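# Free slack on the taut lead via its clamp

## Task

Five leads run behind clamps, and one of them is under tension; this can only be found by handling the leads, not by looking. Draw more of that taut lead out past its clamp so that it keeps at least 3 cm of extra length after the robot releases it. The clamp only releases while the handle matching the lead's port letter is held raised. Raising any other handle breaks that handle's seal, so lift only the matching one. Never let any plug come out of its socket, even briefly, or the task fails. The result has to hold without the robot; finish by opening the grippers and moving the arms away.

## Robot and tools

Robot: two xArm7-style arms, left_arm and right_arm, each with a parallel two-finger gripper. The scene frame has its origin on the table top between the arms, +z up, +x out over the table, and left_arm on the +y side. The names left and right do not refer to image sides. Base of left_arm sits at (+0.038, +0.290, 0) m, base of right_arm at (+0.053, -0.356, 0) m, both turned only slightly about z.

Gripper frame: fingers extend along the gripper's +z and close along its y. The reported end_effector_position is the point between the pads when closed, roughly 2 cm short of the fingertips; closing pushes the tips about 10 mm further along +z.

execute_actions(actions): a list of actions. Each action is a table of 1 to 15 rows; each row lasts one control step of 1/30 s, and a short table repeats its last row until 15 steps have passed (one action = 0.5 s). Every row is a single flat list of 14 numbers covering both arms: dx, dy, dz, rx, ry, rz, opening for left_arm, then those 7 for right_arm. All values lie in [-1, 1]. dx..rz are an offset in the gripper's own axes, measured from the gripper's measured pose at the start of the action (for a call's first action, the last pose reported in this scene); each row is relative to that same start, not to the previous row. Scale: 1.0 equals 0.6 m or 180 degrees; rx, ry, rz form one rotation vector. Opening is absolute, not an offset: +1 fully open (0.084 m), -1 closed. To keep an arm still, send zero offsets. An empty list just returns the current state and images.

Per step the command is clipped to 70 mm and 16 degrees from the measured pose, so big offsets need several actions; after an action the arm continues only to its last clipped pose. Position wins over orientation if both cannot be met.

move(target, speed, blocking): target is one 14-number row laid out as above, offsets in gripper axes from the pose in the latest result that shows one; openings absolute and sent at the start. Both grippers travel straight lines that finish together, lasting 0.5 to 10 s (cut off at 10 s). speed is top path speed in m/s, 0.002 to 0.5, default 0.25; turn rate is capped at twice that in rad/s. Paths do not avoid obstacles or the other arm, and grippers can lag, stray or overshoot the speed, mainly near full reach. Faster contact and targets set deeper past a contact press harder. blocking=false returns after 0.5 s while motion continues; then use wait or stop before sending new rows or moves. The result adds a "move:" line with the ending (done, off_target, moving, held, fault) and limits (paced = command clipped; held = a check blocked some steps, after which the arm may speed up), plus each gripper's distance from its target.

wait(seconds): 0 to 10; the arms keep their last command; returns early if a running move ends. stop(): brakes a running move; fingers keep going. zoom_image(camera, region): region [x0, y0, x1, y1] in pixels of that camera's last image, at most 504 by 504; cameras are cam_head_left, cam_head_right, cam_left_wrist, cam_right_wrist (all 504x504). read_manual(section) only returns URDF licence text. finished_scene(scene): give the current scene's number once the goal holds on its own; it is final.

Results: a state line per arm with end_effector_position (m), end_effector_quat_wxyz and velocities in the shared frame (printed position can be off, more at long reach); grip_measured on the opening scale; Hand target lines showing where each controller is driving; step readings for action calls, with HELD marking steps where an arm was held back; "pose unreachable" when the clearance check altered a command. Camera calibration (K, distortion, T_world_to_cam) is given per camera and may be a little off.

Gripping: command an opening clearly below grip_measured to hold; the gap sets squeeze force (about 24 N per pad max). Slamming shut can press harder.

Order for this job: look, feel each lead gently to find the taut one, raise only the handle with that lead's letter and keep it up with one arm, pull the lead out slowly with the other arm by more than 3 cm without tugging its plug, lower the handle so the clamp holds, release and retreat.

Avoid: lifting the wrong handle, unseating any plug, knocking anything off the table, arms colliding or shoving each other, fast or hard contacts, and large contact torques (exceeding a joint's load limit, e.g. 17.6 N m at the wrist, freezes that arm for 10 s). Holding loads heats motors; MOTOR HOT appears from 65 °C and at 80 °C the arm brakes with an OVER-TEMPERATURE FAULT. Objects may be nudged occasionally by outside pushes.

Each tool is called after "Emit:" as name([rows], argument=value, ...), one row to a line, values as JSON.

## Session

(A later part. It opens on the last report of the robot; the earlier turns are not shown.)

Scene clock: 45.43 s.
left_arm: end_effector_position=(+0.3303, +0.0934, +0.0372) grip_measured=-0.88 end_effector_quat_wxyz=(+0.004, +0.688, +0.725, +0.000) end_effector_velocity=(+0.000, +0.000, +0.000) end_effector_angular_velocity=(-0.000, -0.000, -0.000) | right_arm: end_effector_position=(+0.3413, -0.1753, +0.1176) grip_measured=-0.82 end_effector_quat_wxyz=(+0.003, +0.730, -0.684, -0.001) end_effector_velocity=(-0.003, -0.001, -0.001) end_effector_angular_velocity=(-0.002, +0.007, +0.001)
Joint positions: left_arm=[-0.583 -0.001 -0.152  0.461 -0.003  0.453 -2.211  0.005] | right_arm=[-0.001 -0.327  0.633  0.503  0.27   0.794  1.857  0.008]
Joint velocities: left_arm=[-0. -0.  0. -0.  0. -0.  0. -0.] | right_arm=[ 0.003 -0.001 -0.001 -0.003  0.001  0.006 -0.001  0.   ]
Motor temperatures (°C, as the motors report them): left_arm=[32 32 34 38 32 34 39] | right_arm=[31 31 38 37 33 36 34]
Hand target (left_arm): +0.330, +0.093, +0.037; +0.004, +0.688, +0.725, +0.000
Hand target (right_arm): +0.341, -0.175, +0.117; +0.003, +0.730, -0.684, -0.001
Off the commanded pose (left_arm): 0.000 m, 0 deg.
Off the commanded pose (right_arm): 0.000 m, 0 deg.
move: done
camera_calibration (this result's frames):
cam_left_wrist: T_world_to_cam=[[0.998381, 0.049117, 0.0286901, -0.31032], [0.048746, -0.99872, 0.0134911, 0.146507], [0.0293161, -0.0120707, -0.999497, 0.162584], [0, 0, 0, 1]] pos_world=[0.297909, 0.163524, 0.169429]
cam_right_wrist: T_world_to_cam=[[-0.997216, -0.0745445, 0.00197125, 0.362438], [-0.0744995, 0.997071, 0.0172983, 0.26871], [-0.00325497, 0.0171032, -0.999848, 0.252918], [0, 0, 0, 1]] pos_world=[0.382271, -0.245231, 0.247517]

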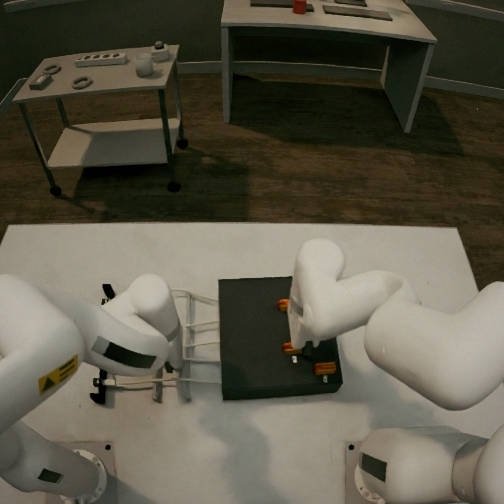

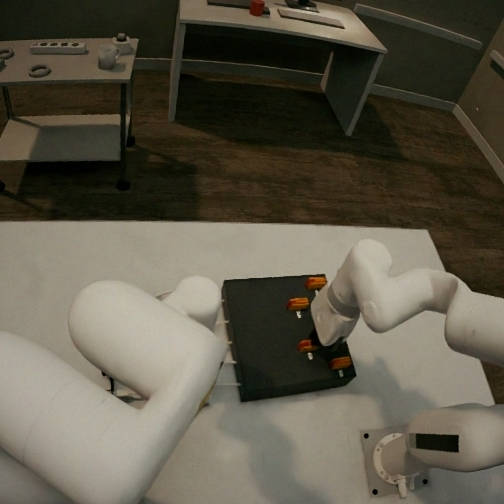

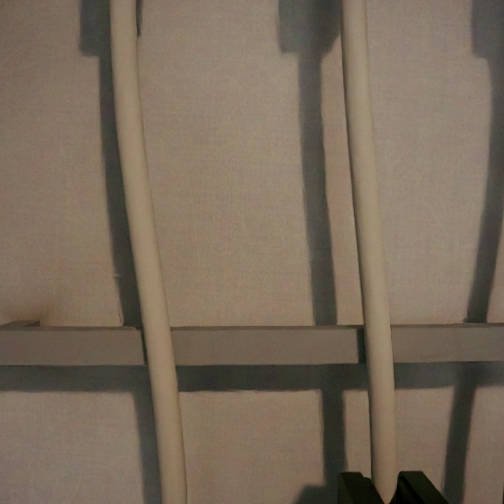

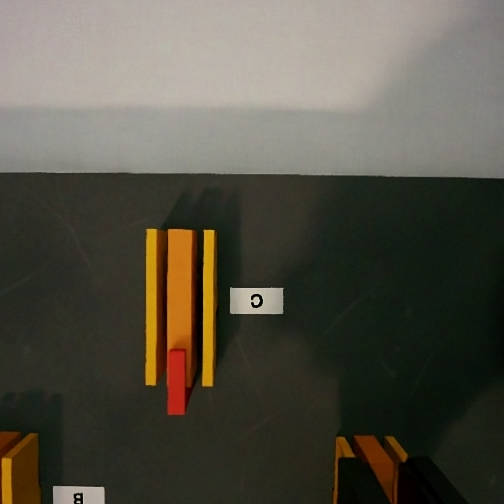

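Slipped (plates squeeze in); regrip harder and lower.

Emit:
move(target=[0,0,-0.0,0,0,0,-1,0,0.002,0,0,0,0,-0.2])

Emit:
move(target=[0,0,0,0,0,0,-1,0,0,0.042,0,0,0,-0.2], speed=0.05)

Emit:
move(target=[0,0,0,0,0,0,-1,0,0,0,0,0,0,-1])

Emit:
move(target=[0,0,0,0,0,0,-1,0,0,-0.03,0,0,0,-1], speed=0.03)

Emit:
move(target=[0.025,0,-0.015,0,0,0,-1,0,0,0,0,0,0,-1], speed=0.02)

Scene clock: 46.67 s.
left_arm: end_effector_position=(+0.3303, +0.0934, +0.0372) grip_measured=-0.88 end_effector_quat_wxyz=(+0.004, +0.688, +0.725, +0.000) end_effector_velocity=(+0.000, -0.000, +0.000) end_effector_angular_velocity=(-0.001, -0.000, +0.001) | right_arm: end_effector_position=(+0.3402, -0.1754, +0.1176) grip_measured=-0.22 end_effector_quat_wxyz=(+0.003, +0.730, -0.684, -0.001) end_effector_velocity=(-0.001, +0.001, -0.000) end_effector_angular_velocity=(+0.000, +0.000, +0.002)
Joint positions: left_arm=[-0.583 -0.001 -0.152  0.461 -0.003  0.453 -2.211  0.005] | right_arm=[ 0.001 -0.331  0.632  0.5    0.273  0.795  1.856  0.035]
Joint velocities: left_arm=[ 0.    -0.    -0.001  0.    -0.001 -0.    -0.001 -0.   ] | right_arm=[ 0.003 -0.001  0.    -0.001  0.002  0.    -0.     0.   ]
Motor temperatures (°C, as the motors report them): left_arm=[32 32 34 38 32 34 39] | right_arm=[31 31 38 37 33 36 34]
Hand target (left_arm): +0.330, +0.093, +0.037; +0.004, +0.688, +0.725, +0.000
Hand target (right_arm): +0.340, -0.175, +0.118; +0.003, +0.730, -0.684, -0.001
Off the commanded pose (left_arm): 0.000 m, 0 deg.
Off the commanded pose (right_arm): 0.000 m, 0 deg.
move: done
camera_calibration (this result's frames):
cam_left_wrist: T_world_to_cam=[[0.998381, 0.0491173, 0.02869, -0.31032], [0.0487463, -0.99872, 0.013491, 0.146507], [0.0293159, -0.0120706, -0.999497, 0.162584], [0, 0, 0, 1]] pos_world=[0.297909, 0.163524, 0.169429]
cam_right_wrist: T_world_to_cam=[[-0.997215, -0.0745523, 0.0020302, 0.361281], [-0.0745064, 0.997071, 0.0172587, 0.268709], [-0.00331093, 0.0170593, -0.999849, 0.252924], [0, 0, 0, 1]] pos_world=[0.381133, -0.245303, 0.247515]

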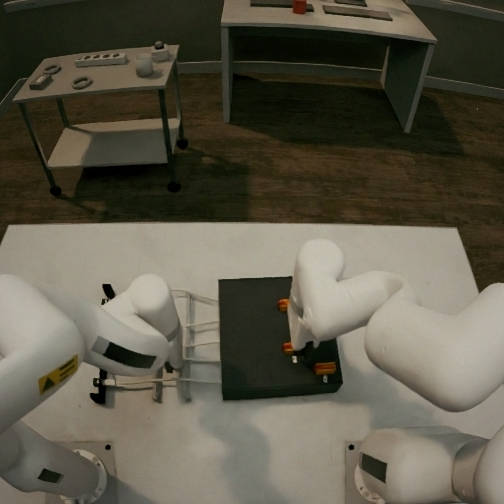

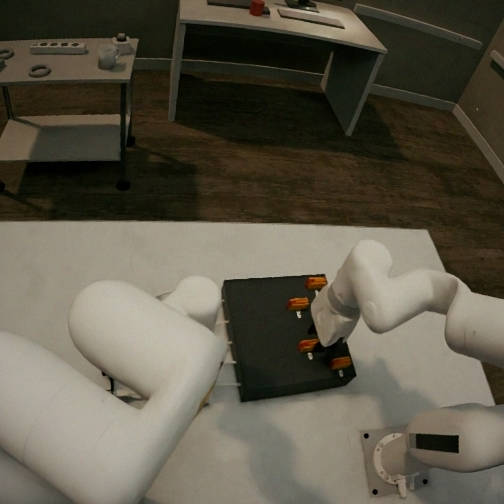

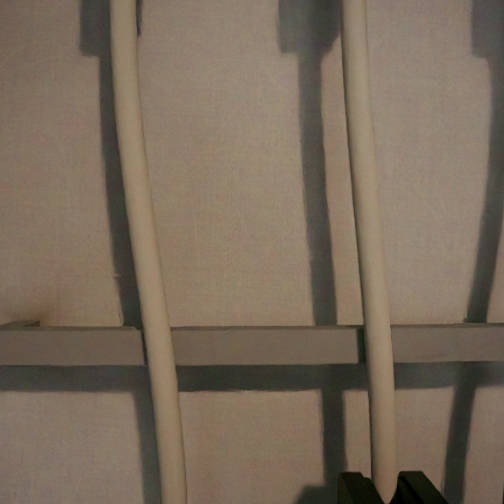

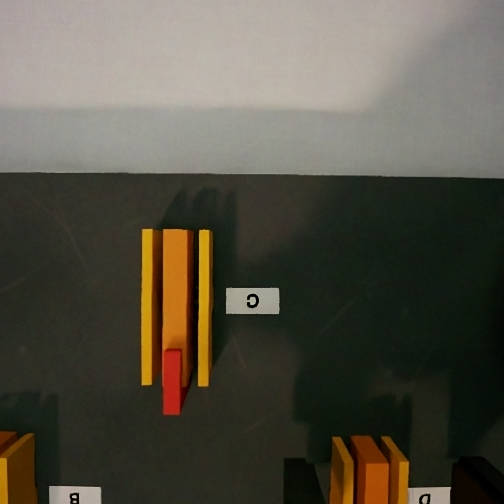

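Scene clock: 47.63 s.
left_arm: end_effector_position=(+0.3303, +0.0934, +0.0372) grip_measured=-0.88 end_effector_quat_wxyz=(+0.004, +0.688, +0.725, +0.000) end_effector_velocity=(-0.000, -0.000, -0.000) end_effector_angular_velocity=(+0.000, +0.001, -0.000) | right_arm: end_effector_position=(+0.3399, -0.1753, +0.0929) grip_measured=-0.22 end_effector_quat_wxyz=(+0.003, +0.730, -0.684, -0.001) end_effector_velocity=(+0.000, -0.000, -0.003) end_effector_angular_velocity=(-0.001, +0.000, -0.001)
Joint positions: left_arm=[-0.583 -0.001 -0.152  0.461 -0.003  0.453 -2.211  0.005] | right_arm=[-0.015 -0.259  0.661  0.469  0.249  0.696  1.88   0.035]
Joint velocities: left_arm=[-0.     0.    -0.001  0.    -0.     0.001 -0.    -0.   ] | right_arm=[-0.005  0.011  0.005 -0.001 -0.007 -0.011  0.006 -0.   ]
Motor temperatures (°C, as the motors report them): left_arm=[32 32 34 38 32 34 39] | right_arm=[31 31 38 37 33 36 34]
Hand target (left_arm): +0.330, +0.093, +0.037; +0.004, +0.688, +0.725, +0.000
Hand target (right_arm): +0.340, -0.175, +0.092; +0.003, +0.730, -0.684, -0.001
Off the commanded pose (left_arm): 0.000 m, 0 deg.
Off the commanded pose (right_arm): 0.000 m, 0 deg.
move: done
camera_calibration (this result's frames):
cam_left_wrist: T_world_to_cam=[[0.998381, 0.0491175, 0.0286901, -0.31032], [0.0487465, -0.99872, 0.013491, 0.146507], [0.029316, -0.0120706, -0.999497, 0.162584], [0, 0, 0, 1]] pos_world=[0.297909, 0.163524, 0.169429]
cam_right_wrist: T_world_to_cam=[[-0.997191, -0.0748704, 0.00190145, 0.361013], [-0.0748246, 0.997036, 0.0178889, 0.269062], [-0.00323517, 0.0176964, -0.999838, 0.228229], [0, 0, 0, 1]] pos_world=[0.38087, -0.245274, 0.222693]

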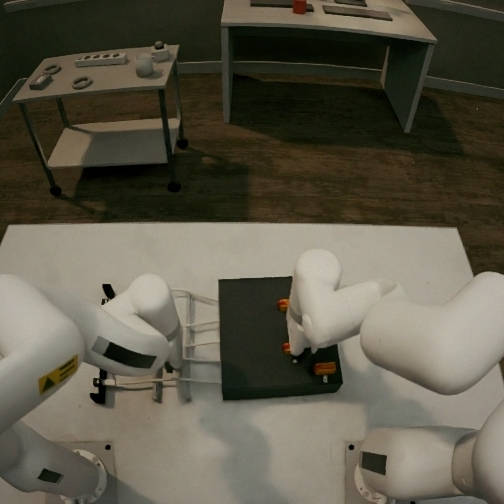

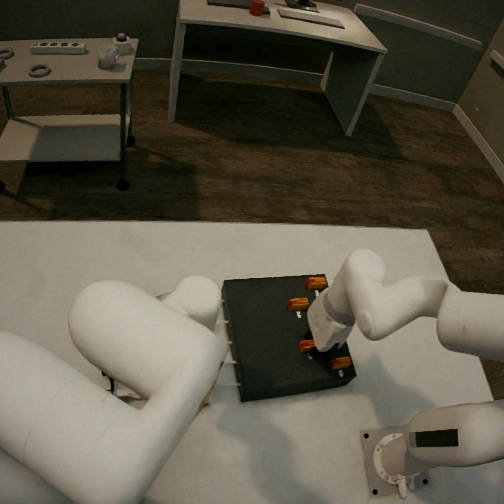

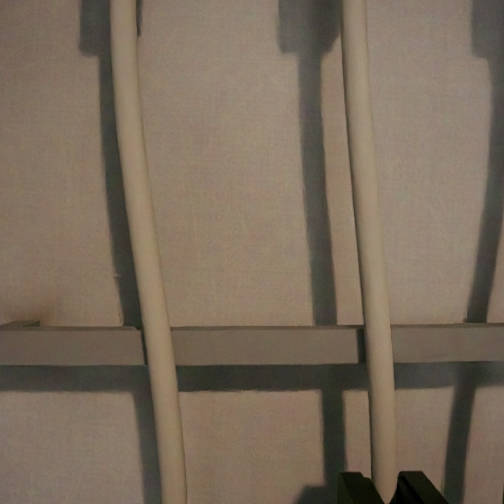

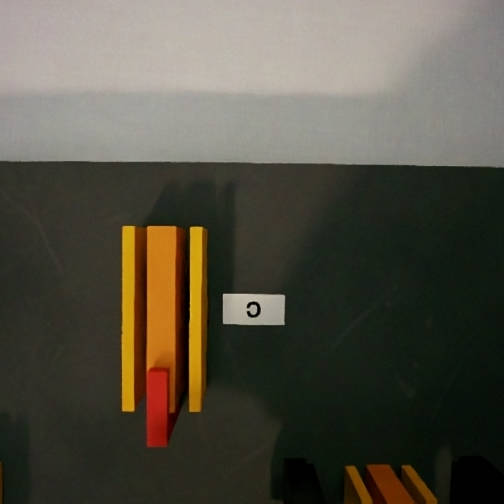

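Scene clock: 48.13 s.
left_arm: end_effector_position=(+0.3303, +0.0934, +0.0372) grip_measured=-0.88 end_effector_quat_wxyz=(+0.004, +0.688, +0.725, +0.000) end_effector_velocity=(+0.000, -0.000, +0.000) end_effector_angular_velocity=(-0.000, -0.000, -0.001) | right_arm: end_effector_position=(+0.3397, -0.1753, +0.0927) grip_measured=-0.76 end_effector_quat_wxyz=(+0.003, +0.730, -0.684, -0.001) end_effector_velocity=(+0.000, -0.000, +0.000) end_effector_angular_velocity=(+0.001, -0.000, +0.001)
Joint positions: left_arm=[-0.583 -0.001 -0.152  0.461 -0.003  0.453 -2.211  0.005] | right_arm=[-0.014 -0.259  0.661  0.469  0.249  0.697  1.88   0.011]
Joint velocities: left_arm=[-0.    -0.     0.    -0.    -0.    -0.     0.001 -0.   ] | right_arm=[-0.     0.    -0.001  0.     0.    -0.    -0.002  0.   ]
Motor temperatures (°C, as the motors report them): left_arm=[32 32 34 38 32 34 39] | right_arm=[31 30 38 37 33 36 34]
Hand target (left_arm): +0.330, +0.093, +0.037; +0.004, +0.688, +0.725, +0.000
Hand target (right_arm): +0.340, -0.175, +0.093; +0.003, +0.730, -0.684, -0.001
Off the commanded pose (left_arm): 0.000 m, 0 deg.
Off the commanded pose (right_arm): 0.000 m, 0 deg.
move: done
camera_calibration (this result's frames):
cam_left_wrist: T_world_to_cam=[[0.998381, 0.0491177, 0.02869, -0.31032], [0.0487467, -0.99872, 0.013491, 0.146507], [0.0293159, -0.0120706, -0.999497, 0.162584], [0, 0, 0, 1]] pos_world=[0.297909, 0.163524, 0.169429]
cam_right_wrist: T_world_to_cam=[[-0.997177, -0.0750494, 0.00246443, 0.3607], [-0.0749945, 0.997027, 0.0176741, 0.26915], [-0.00378353, 0.0174394, -0.999841, 0.228229], [0, 0, 0, 1]] pos_world=[0.38073, -0.24526, 0.222546]

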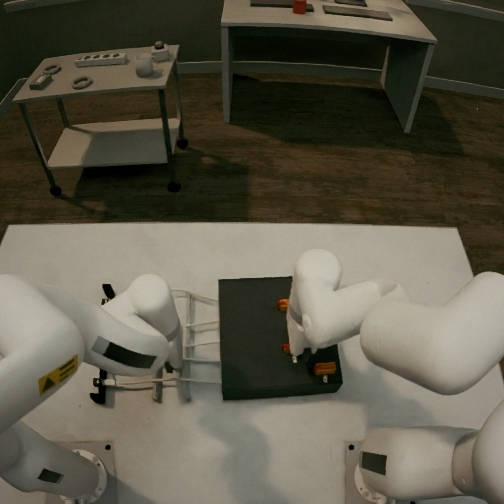

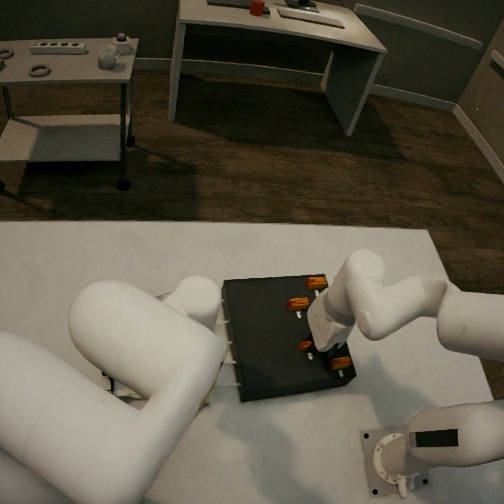

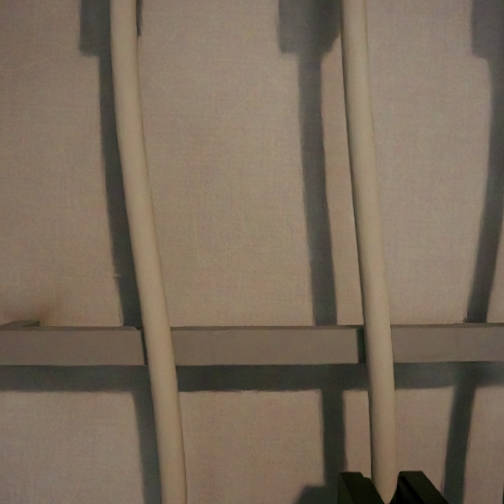

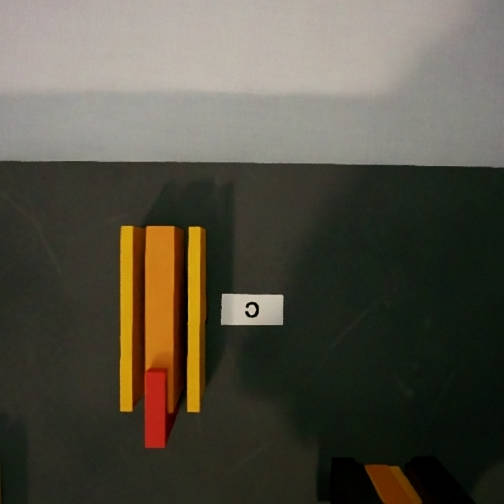

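Scene clock: 49.17 s.
left_arm: end_effector_position=(+0.3303, +0.0934, +0.0372) grip_measured=-0.88 end_effector_quat_wxyz=(+0.004, +0.688, +0.725, +0.000) end_effector_velocity=(+0.000, -0.000, +0.000) end_effector_angular_velocity=(-0.000, -0.000, +0.001) | right_arm: end_effector_position=(+0.3397, -0.1756, +0.1101) grip_measured=-0.76 end_effector_quat_wxyz=(+0.003, +0.730, -0.684, -0.001) end_effector_velocity=(+0.001, -0.000, +0.003) end_effector_angular_velocity=(-0.000, -0.001, -0.001)
Joint positions: left_arm=[-0.583 -0.001 -0.152  0.461 -0.003  0.453 -2.211  0.005] | right_arm=[-0.003 -0.312  0.641  0.489  0.268  0.767  1.862  0.011]
Joint velocities: left_arm=[ 0.    -0.001 -0.    -0.    -0.     0.    -0.    -0.   ] | right_arm=[ 0.001 -0.009 -0.004  0.005  0.002  0.012 -0.002  0.   ]
Motor temperatures (°C, as the motors report them): left_arm=[32 32 34 38 32 34 39] | right_arm=[31 31 38 37 33 36 34]
Hand target (left_arm): +0.330, +0.093, +0.037; +0.004, +0.688, +0.725, +0.000
Hand target (right_arm): +0.340, -0.175, +0.111; +0.003, +0.730, -0.684, -0.001
Off the commanded pose (left_arm): 0.000 m, 0 deg.
Off the commanded pose (right_arm): 0.001 m, 0 deg.
move: done
camera_calibration (this result's frames):
cam_left_wrist: T_world_to_cam=[[0.998381, 0.0491177, 0.02869, -0.31032], [0.0487467, -0.99872, 0.0134909, 0.146507], [0.0293159, -0.0120705, -0.999497, 0.162584], [0, 0, 0, 1]] pos_world=[0.297909, 0.163524, 0.169429]
cam_right_wrist: T_world_to_cam=[[-0.997221, -0.0744336, 0.0031272, 0.360749], [-0.0743691, 0.997082, 0.0172478, 0.268983], [-0.00440188, 0.0169673, -0.999846, 0.24573], [0, 0, 0, 1]] pos_world=[0.380832, -0.245516, 0.239925]

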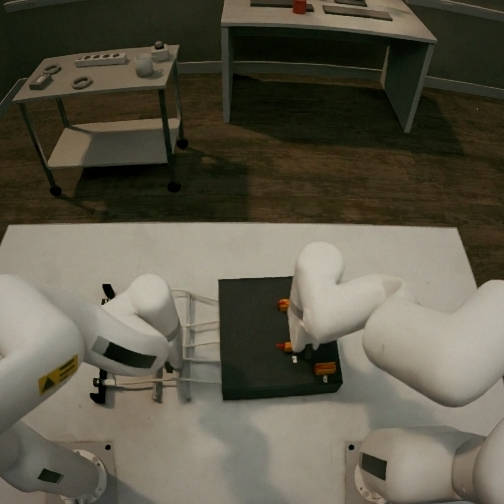

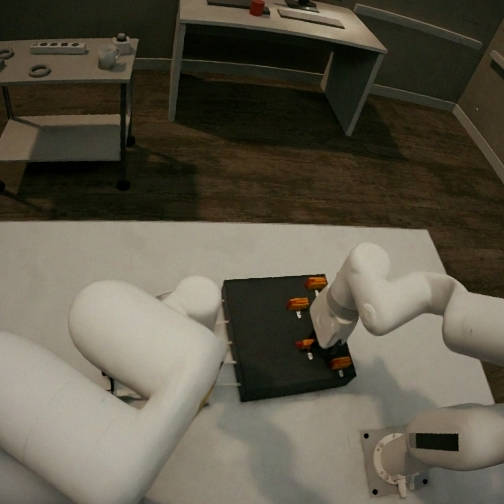

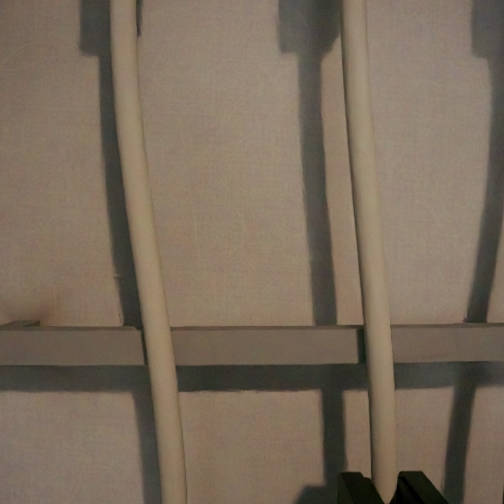

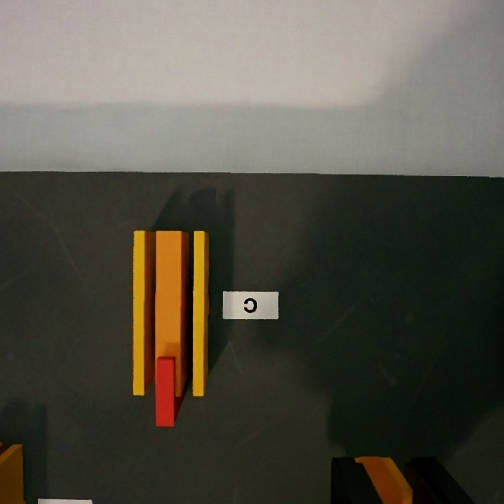

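Scene clock: 50.37 s.
left_arm: end_effector_position=(+0.3294, +0.1082, +0.0459) grip_measured=-0.88 end_effector_quat_wxyz=(+0.004, +0.688, +0.726, +0.000) end_effector_velocity=(-0.001, +0.002, +0.001) end_effector_angular_velocity=(+0.000, +0.001, -0.001) | right_arm: end_effector_position=(+0.3397, -0.1756, +0.1101) grip_measured=-0.76 end_effector_quat_wxyz=(+0.003, +0.730, -0.684, -0.001) end_effector_velocity=(+0.000, +0.000, +0.000) end_effector_angular_velocity=(+0.001, -0.001, +0.000)
Joint positions: left_arm=[-0.569 -0.057 -0.135  0.434 -0.02   0.481 -2.164  0.005] | right_arm=[-0.003 -0.312  0.641  0.489  0.268  0.767  1.862  0.011]
Joint velocities: left_arm=[ 0.002 -0.01   0.003 -0.004 -0.003  0.006  0.008  0.   ] | right_arm=[ 0.001 -0.    -0.001  0.     0.    -0.    -0.001  0.   ]
Motor temperatures (°C, as the motors report them): left_arm=[32 32 34 37 32 34 39] | right_arm=[31 31 38 37 33 36 34]
Hand target (left_arm): +0.329, +0.108, +0.046; +0.004, +0.688, +0.725, +0.000
Hand target (right_arm): +0.340, -0.176, +0.110; +0.003, +0.730, -0.684, -0.001
Off the commanded pose (left_arm): 0.000 m, 0 deg.
Off the commanded pose (right_arm): 0.000 m, 0 deg.
move: done
camera_calibration (this result's frames):
cam_left_wrist: T_world_to_cam=[[0.998379, 0.0492393, 0.0285517, -0.310414], [0.0488694, -0.998714, 0.0135134, 0.161109], [0.0291803, -0.0120962, -0.999501, 0.171508], [0, 0, 0, 1]] pos_world=[0.297033, 0.178261, 0.178108]
cam_right_wrist: T_world_to_cam=[[-0.99722, -0.0744491, 0.00306587, 0.36077], [-0.0743857, 0.997081, 0.0172381, 0.268982], [-0.00434028, 0.0169621, -0.999847, 0.245753], [0, 0, 0, 1]] pos_world=[0.380842, -0.245506, 0.239973]

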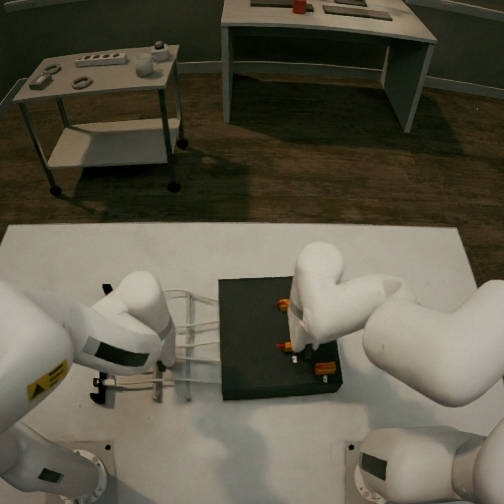

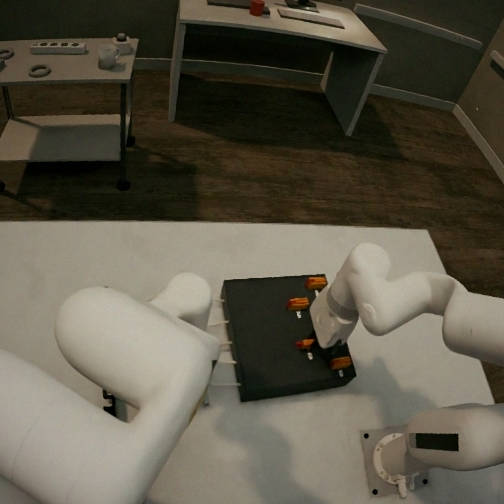

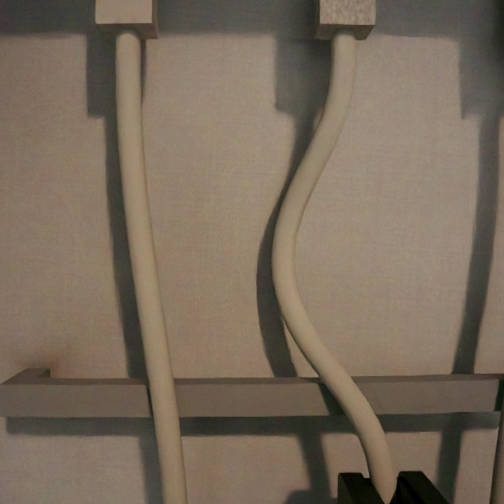

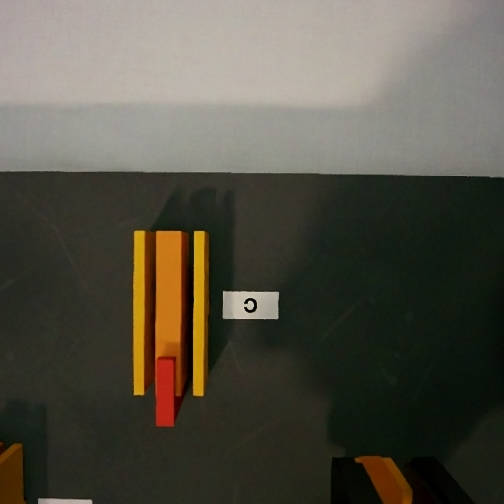

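Emit:
move(target=[0.052,0,-0.042,0,0,0,-1,0,0,0,0,0,0,-1], speed=0.04)

Emit:
move(target=[0,0,0,0,0,0,-1,0,0,0.029,0,0,0,-1], speed=0.04)

Emit:
move(target=[-0.02,0,0.02,0,0,0,-1,0,0,0,0,0,0,-0.2], speed=0.04)

Emit:
move(target=[0,0,0,0,0,0,-0.3,0,0,-0.1,0,0,0,-0.2])

Emit:
move(target=[-0.08,0.05,-0.4,0,0,0,-0.3,0.2,0,-0.2,0,0,0,-0.2])

Scene clock: 52.47 s.
left_arm: end_effector_position=(+0.3276, +0.1392, +0.0706) grip_measured=-0.88 end_effector_quat_wxyz=(+0.004, +0.688, +0.726, -0.000) end_effector_velocity=(-0.001, +0.002, +0.002) end_effector_angular_velocity=(+0.000, +0.001, -0.002) | right_arm: end_effector_position=(+0.3397, -0.1756, +0.1101) grip_measured=-0.76 end_effector_quat_wxyz=(+0.003, +0.730, -0.684, -0.001) end_effector_velocity=(+0.000, +0.000, +0.000) end_effector_angular_velocity=(+0.000, -0.000, -0.001)
Joint positions: left_arm=[-0.539 -0.194 -0.088  0.39  -0.036  0.575 -2.074  0.005] | right_arm=[-0.003 -0.312  0.641  0.489  0.268  0.767  1.862  0.011]
Joint velocities: left_arm=[ 0.001 -0.009  0.003 -0.002 -0.     0.008  0.006 -0.   ] | right_arm=[ 0.    -0.     0.     0.     0.     0.     0.001 -0.   ]
Motor temperatures (°C, as the motors report them): left_arm=[32 32 34 37 32 34 39] | right_arm=[31 31 38 37 33 36 34]
Hand target (left_arm): +0.328, +0.139, +0.071; +0.004, +0.688, +0.726, -0.000
Hand target (right_arm): +0.340, -0.176, +0.110; +0.003, +0.730, -0.684, -0.001
Off the commanded pose (left_arm): 0.000 m, 0 deg.
Off the commanded pose (right_arm): 0.000 m, 0 deg.
move: done
camera_calibration (this result's frames):
cam_left_wrist: T_world_to_cam=[[0.998384, 0.049311, 0.0282603, -0.310748], [0.0489394, -0.998708, 0.0136943, 0.191786], [0.028899, -0.0122892, -0.999507, 0.196728], [0, 0, 0, 1]] pos_world=[0.295175, 0.20928, 0.202786]
cam_right_wrist: T_world_to_cam=[[-0.99722, -0.0744457, 0.00307865, 0.360766], [-0.074382, 0.997081, 0.0172399, 0.268982], [-0.00435311, 0.016963, -0.999847, 0.245748], [0, 0, 0, 1]] pos_world=[0.38084, -0.245508, 0.239963]

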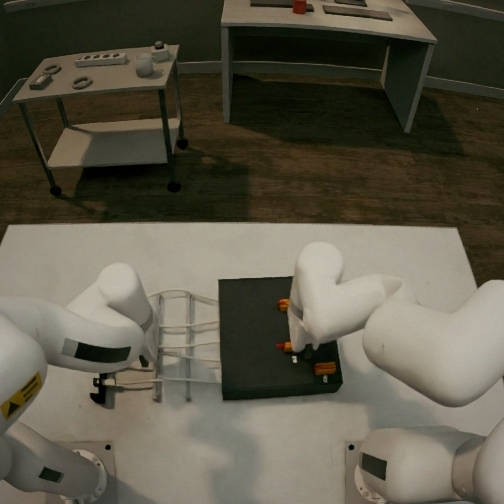

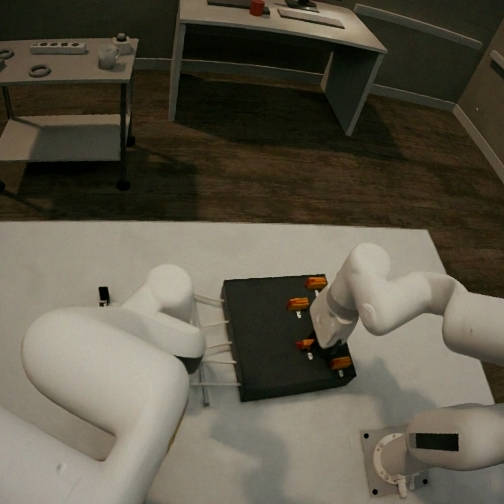

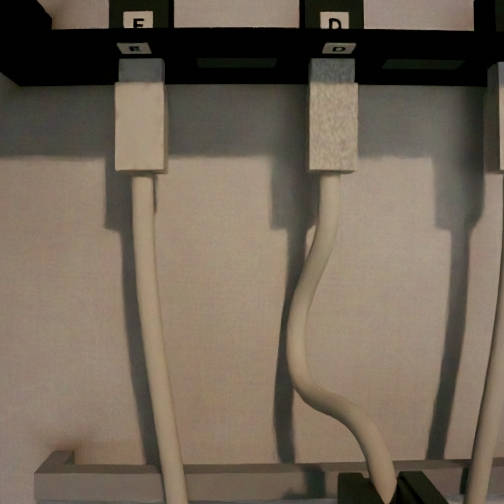

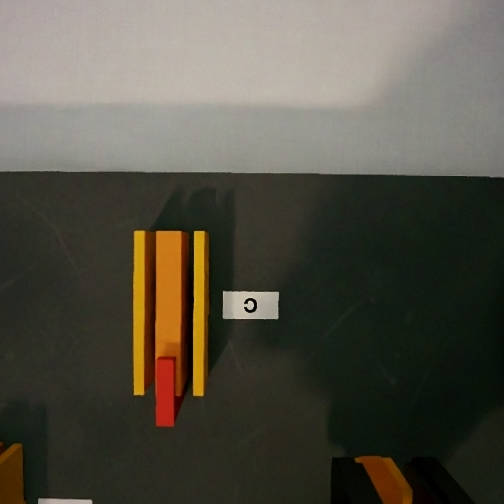

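Scene clock: 53.43 s.
left_arm: end_effector_position=(+0.3275, +0.1392, +0.0706) grip_measured=-0.88 end_effector_quat_wxyz=(+0.004, +0.688, +0.726, -0.000) end_effector_velocity=(-0.000, +0.000, -0.000) end_effector_angular_velocity=(+0.000, +0.001, +0.000) | right_arm: end_effector_position=(+0.3396, -0.1746, +0.0934) grip_measured=-0.76 end_effector_quat_wxyz=(+0.002, +0.730, -0.683, -0.001) end_effector_velocity=(-0.000, -0.001, -0.003) end_effector_angular_velocity=(+0.000, +0.003, -0.001)
Joint positions: left_arm=[-0.539 -0.194 -0.088  0.39  -0.036  0.575 -2.075  0.005] | right_arm=[-0.014 -0.261  0.662  0.47   0.25   0.698  1.879  0.011]
Joint velocities: left_arm=[ 0.     0.     0.     0.    -0.     0.001  0.     0.   ] | right_arm=[-0.005  0.011  0.003 -0.003 -0.004 -0.01   0.002  0.   ]
Motor temperatures (°C, as the motors report them): left_arm=[32 32 34 37 32 34 39] | right_arm=[31 31 38 37 33 36 34]
Hand target (left_arm): +0.328, +0.139, +0.071; +0.004, +0.688, +0.726, -0.000
Hand target (right_arm): +0.340, -0.176, +0.093; +0.003, +0.730, -0.684, -0.001
Off the commanded pose (left_arm): 0.000 m, 0 deg.
Off the commanded pose (right_arm): 0.001 m, 0 deg.
move: done
camera_calibration (this result's frames):
cam_left_wrist: T_world_to_cam=[[0.998382, 0.0493621, 0.0282217, -0.310746], [0.0489915, -0.998706, 0.0136757, 0.191792], [0.0288602, -0.0122709, -0.999508, 0.196729], [0, 0, 0, 1]] pos_world=[0.29517, 0.209297, 0.20278]
cam_right_wrist: T_world_to_cam=[[-0.997072, -0.0764545, 0.00167709, 0.360527], [-0.0764116, 0.996911, 0.0181676, 0.268842], [-0.00306091, 0.0179862, -0.999834, 0.228783], [0, 0, 0, 1]] pos_world=[0.380714, -0.244562, 0.223256]

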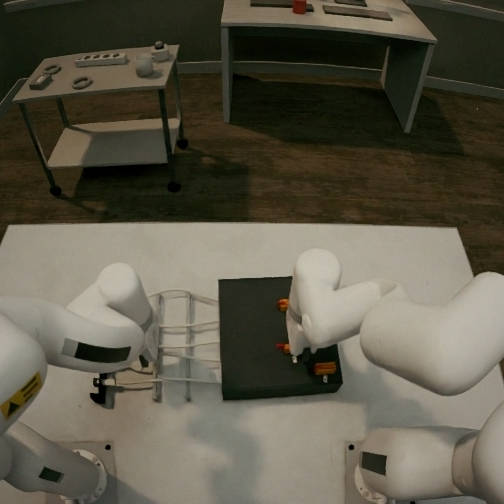

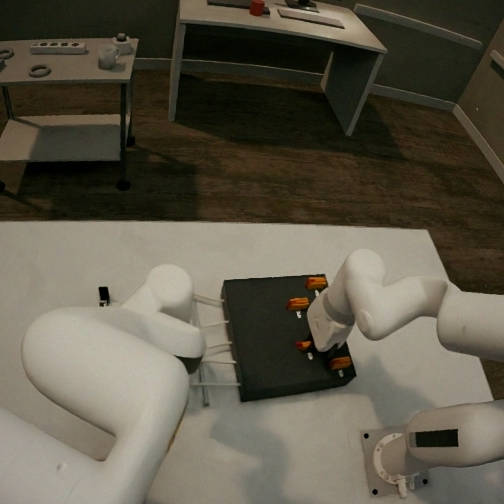

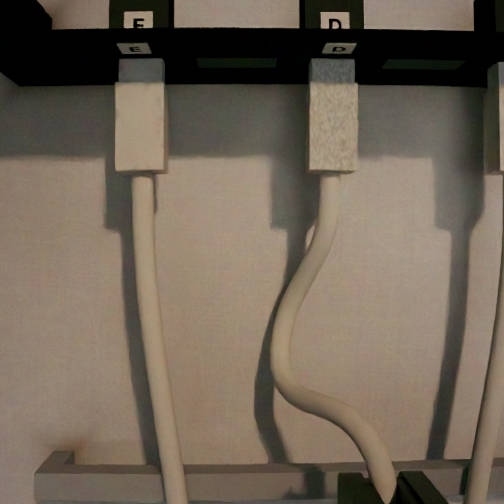

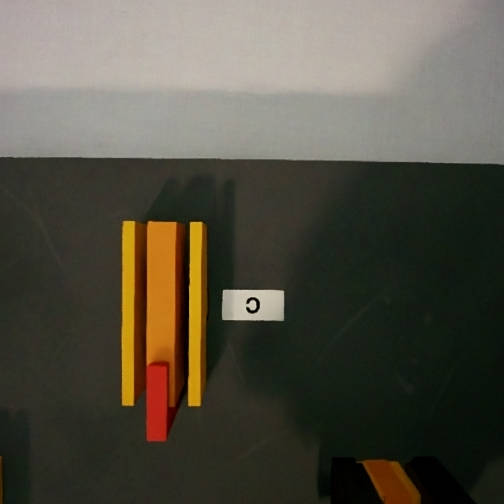

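Scene clock: 54.33 s.
left_arm: end_effector_position=(+0.3283, +0.1274, +0.0589) grip_measured=-0.88 end_effector_quat_wxyz=(+0.004, +0.688, +0.726, -0.000) end_effector_velocity=(+0.001, -0.002, -0.001) end_effector_angular_velocity=(-0.000, -0.002, +0.000) | right_arm: end_effector_position=(+0.3396, -0.1746, +0.0934) grip_measured=-0.22 end_effector_quat_wxyz=(+0.002, +0.730, -0.683, -0.001) end_effector_velocity=(+0.000, -0.001, +0.000) end_effector_angular_velocity=(-0.000, +0.001, -0.002)
Joint positions: left_arm=[-0.55  -0.134 -0.107  0.403 -0.033  0.529 -2.108  0.005] | right_arm=[-0.013 -0.261  0.662  0.47   0.25   0.698  1.879  0.035]
Joint velocities: left_arm=[-0.001  0.008 -0.002  0.003  0.002 -0.007 -0.005 -0.   ] | right_arm=[-0.    -0.    -0.002  0.    -0.     0.001  0.     0.   ]
Motor temperatures (°C, as the motors report them): left_arm=[32 32 34 37 32 34 39] | right_arm=[31 31 38 37 33 36 34]
Hand target (left_arm): +0.328, +0.127, +0.059; +0.004, +0.688, +0.726, -0.000
Hand target (right_arm): +0.340, -0.175, +0.093; +0.002, +0.730, -0.683, -0.001
Off the commanded pose (left_arm): 0.000 m, 0 deg.
Off the commanded pose (right_arm): 0.000 m, 0 deg.
move: done
camera_calibration (this result's frames):
cam_left_wrist: T_world_to_cam=[[0.998379, 0.0493773, 0.028313, -0.310548], [0.0490056, -0.998705, 0.013675, 0.180087], [0.0289516, -0.0122654, -0.999506, 0.184857], [0, 0, 0, 1]] pos_world=[0.295868, 0.197456, 0.191095]
cam_right_wrist: T_world_to_cam=[[-0.997073, -0.0764352, 0.00170319, 0.360525], [-0.0763919, 0.996912, 0.0181713, 0.268842], [-0.00308686, 0.017988, -0.999833, 0.228781], [0, 0, 0, 1]] pos_world=[0.380714, -0.244571, 0.223243]

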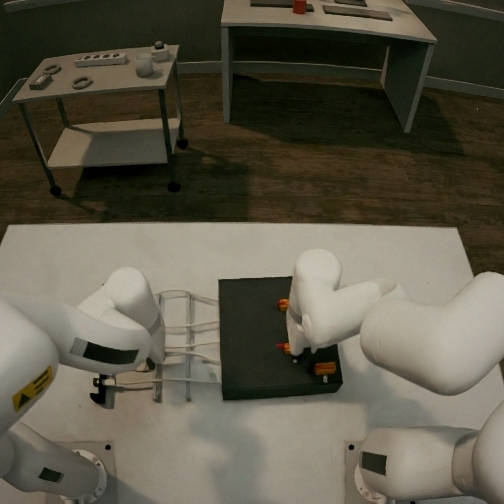

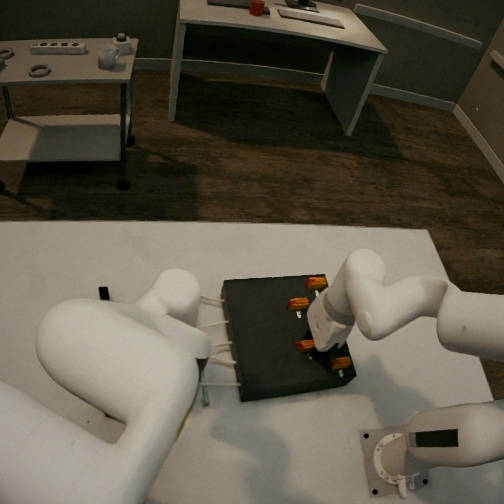

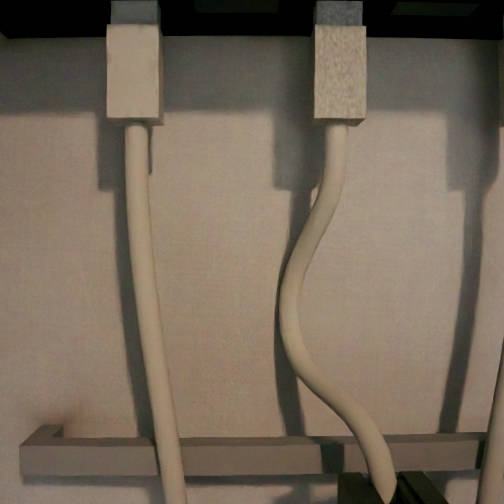

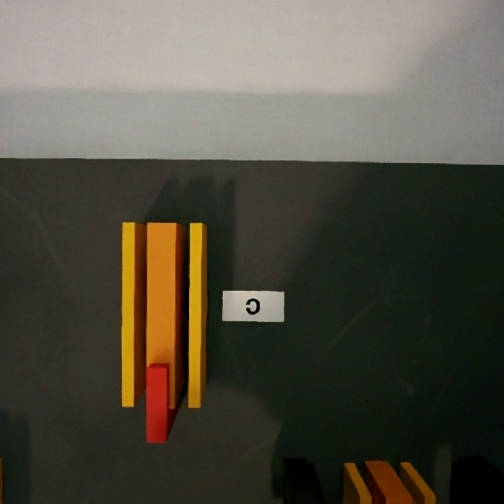

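Scene clock: 55.40 s.
left_arm: end_effector_position=(+0.3283, +0.1274, +0.0589) grip_measured=-0.32 end_effector_quat_wxyz=(+0.004, +0.688, +0.726, -0.000) end_effector_velocity=(+0.000, -0.000, +0.000) end_effector_angular_velocity=(-0.000, -0.001, +0.001) | right_arm: end_effector_position=(+0.3402, -0.1748, +0.1529) grip_measured=-0.22 end_effector_quat_wxyz=(+0.003, +0.730, -0.683, -0.001) end_effector_velocity=(-0.001, +0.000, +0.003) end_effector_angular_velocity=(+0.000, +0.001, +0.003)
Joint positions: left_arm=[-0.55  -0.134 -0.107  0.403 -0.033  0.529 -2.108  0.03 ] | right_arm=[ 0.011 -0.414  0.599  0.553  0.288  0.927  1.835  0.035]
Joint velocities: left_arm=[-0.    -0.    -0.     0.    -0.    -0.001 -0.001 -0.   ] | right_arm=[ 0.004 -0.007 -0.004  0.003  0.001  0.011 -0.002 -0.   ]
Motor temperatures (°C, as the motors report them): left_arm=[32 32 34 37 32 34 39] | right_arm=[31 31 38 37 33 36 34]
Hand target (left_arm): +0.328, +0.127, +0.059; +0.004, +0.688, +0.726, -0.000
Hand target (right_arm): +0.340, -0.175, +0.153; +0.003, +0.730, -0.683, -0.001
Off the commanded pose (left_arm): 0.000 m, 0 deg.
Off the commanded pose (right_arm): 0.001 m, 0 deg.
move: done
camera_calibration (this result's frames):
cam_left_wrist: T_world_to_cam=[[0.998379, 0.0493785, 0.0283089, -0.310547], [0.0490069, -0.998705, 0.0136725, 0.180089], [0.0289474, -0.012263, -0.999506, 0.184856], [0, 0, 0, 1]] pos_world=[0.295867, 0.197457, 0.191094]
cam_right_wrist: T_world_to_cam=[[-0.997121, -0.0757981, 0.00198472, 0.361042], [-0.075753, 0.996978, 0.0171977, 0.267908], [-0.00328228, 0.0169978, -0.99985, 0.288164], [0, 0, 0, 1]] pos_world=[0.381244, -0.24463, 0.282797]

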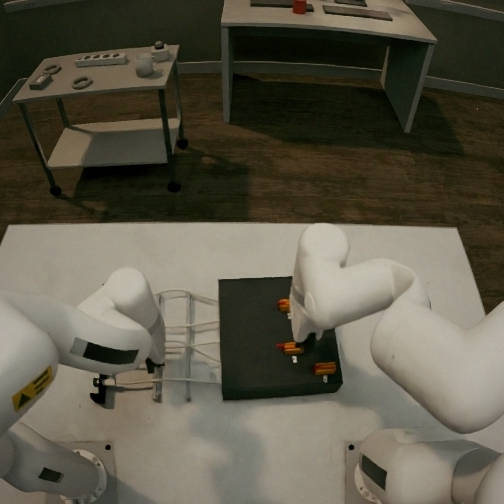

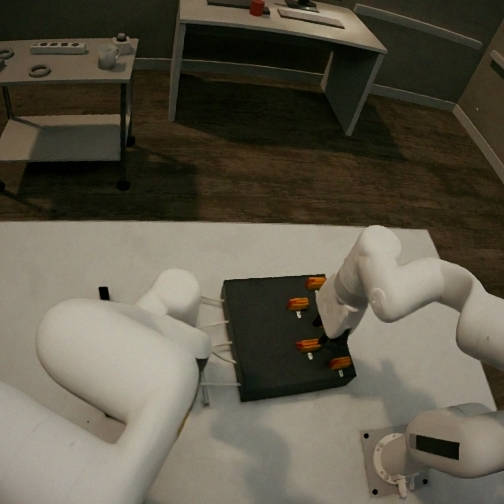

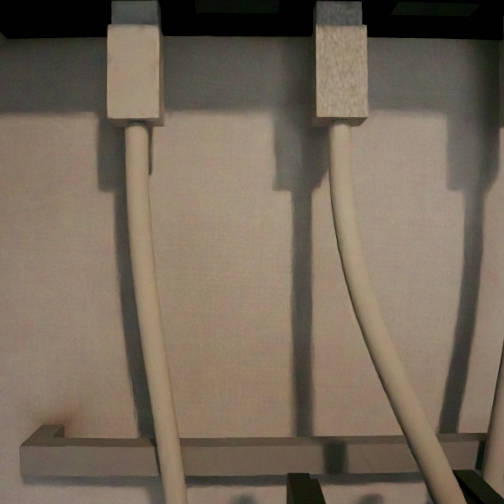

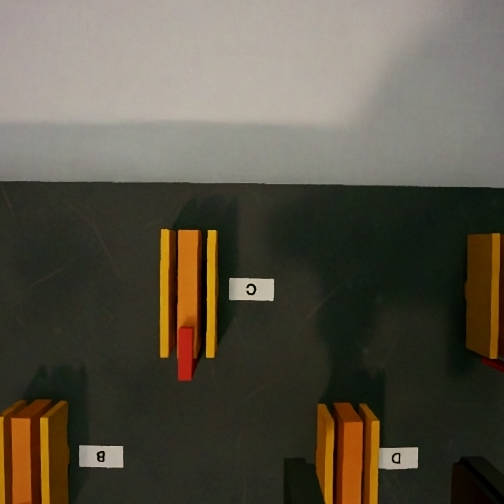

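Scene clock: 57.13 s.
left_arm: end_effector_position=(+0.3599, +0.0830, +0.2988) grip_measured=-0.32 end_effector_quat_wxyz=(+0.004, +0.688, +0.726, +0.000) end_effector_velocity=(+0.001, -0.001, +0.003) end_effector_angular_velocity=(+0.001, +0.001, +0.001) | right_arm: end_effector_position=(+0.3487, -0.2947, +0.2727) grip_measured=-0.22 end_effector_quat_wxyz=(+0.004, +0.730, -0.684, -0.001) end_effector_velocity=(-0.000, -0.001, +0.001) end_effector_angular_velocity=(-0.001, +0.001, +0.001)
Joint positions: left_arm=[-0.573 -0.336 -0.12   0.982 -0.043  1.308 -2.156  0.03 ] | right_arm=[-0.102 -0.634  0.29   0.711  0.171  1.334  1.536  0.035]
Joint velocities: left_arm=[ 0.     0.005 -0.     0.012  0.     0.009 -0.002  0.   ] | right_arm=[-0.001  0.    -0.001  0.003 -0.001  0.004 -0.002 -0.   ]
Motor temperatures (°C, as the motors report them): left_arm=[32 32 34 38 32 34 39] | right_arm=[31 30 38 37 33 36 34]
Hand target (left_arm): +0.360, +0.083, +0.299; +0.004, +0.688, +0.726, +0.000
Hand target (right_arm): +0.349, -0.295, +0.273; +0.004, +0.730, -0.684, -0.000
Off the commanded pose (left_arm): 0.001 m, 0 deg.
Off the commanded pose (right_arm): 0.001 m, 0 deg.
move: done
camera_calibration (this result's frames):
cam_left_wrist: T_world_to_cam=[[0.9983, 0.0507063, 0.0287262, -0.346928], [0.050341, -0.998644, 0.013299, 0.130626], [0.0293616, -0.0118303, -0.999499, 0.423049], [0, 0, 0, 1]] pos_world=[0.327341, 0.153045, 0.431066]
cam_right_wrist: T_world_to_cam=[[-0.997205, -0.074651, 0.00304616, 0.360256], [-0.0745955, 0.997094, 0.0154424, 0.386099], [-0.0041901, 0.015172, -0.999876, 0.409811], [0, 0, 0, 1]] pos_world=[0.389768, -0.364302, 0.4027]

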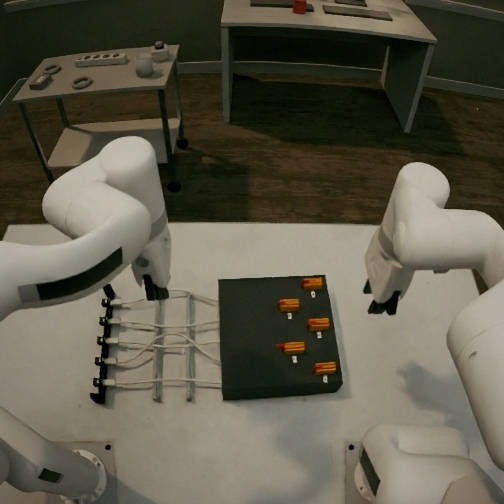

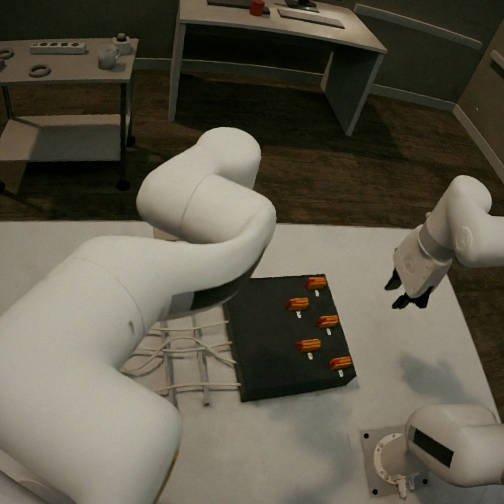

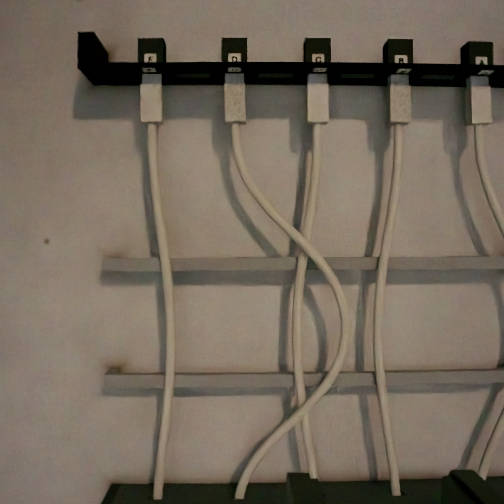

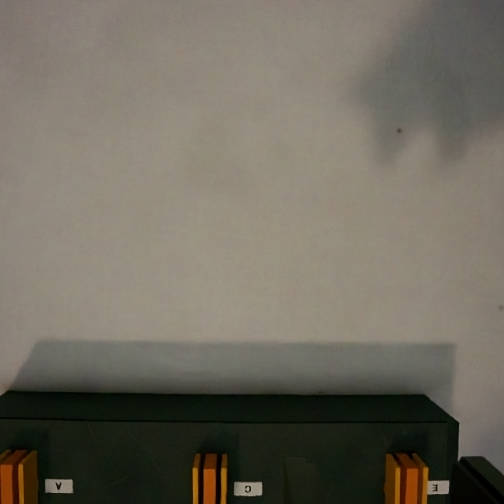

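Emit:
finished_scene(scene=1)

The scene is finished: the task was done.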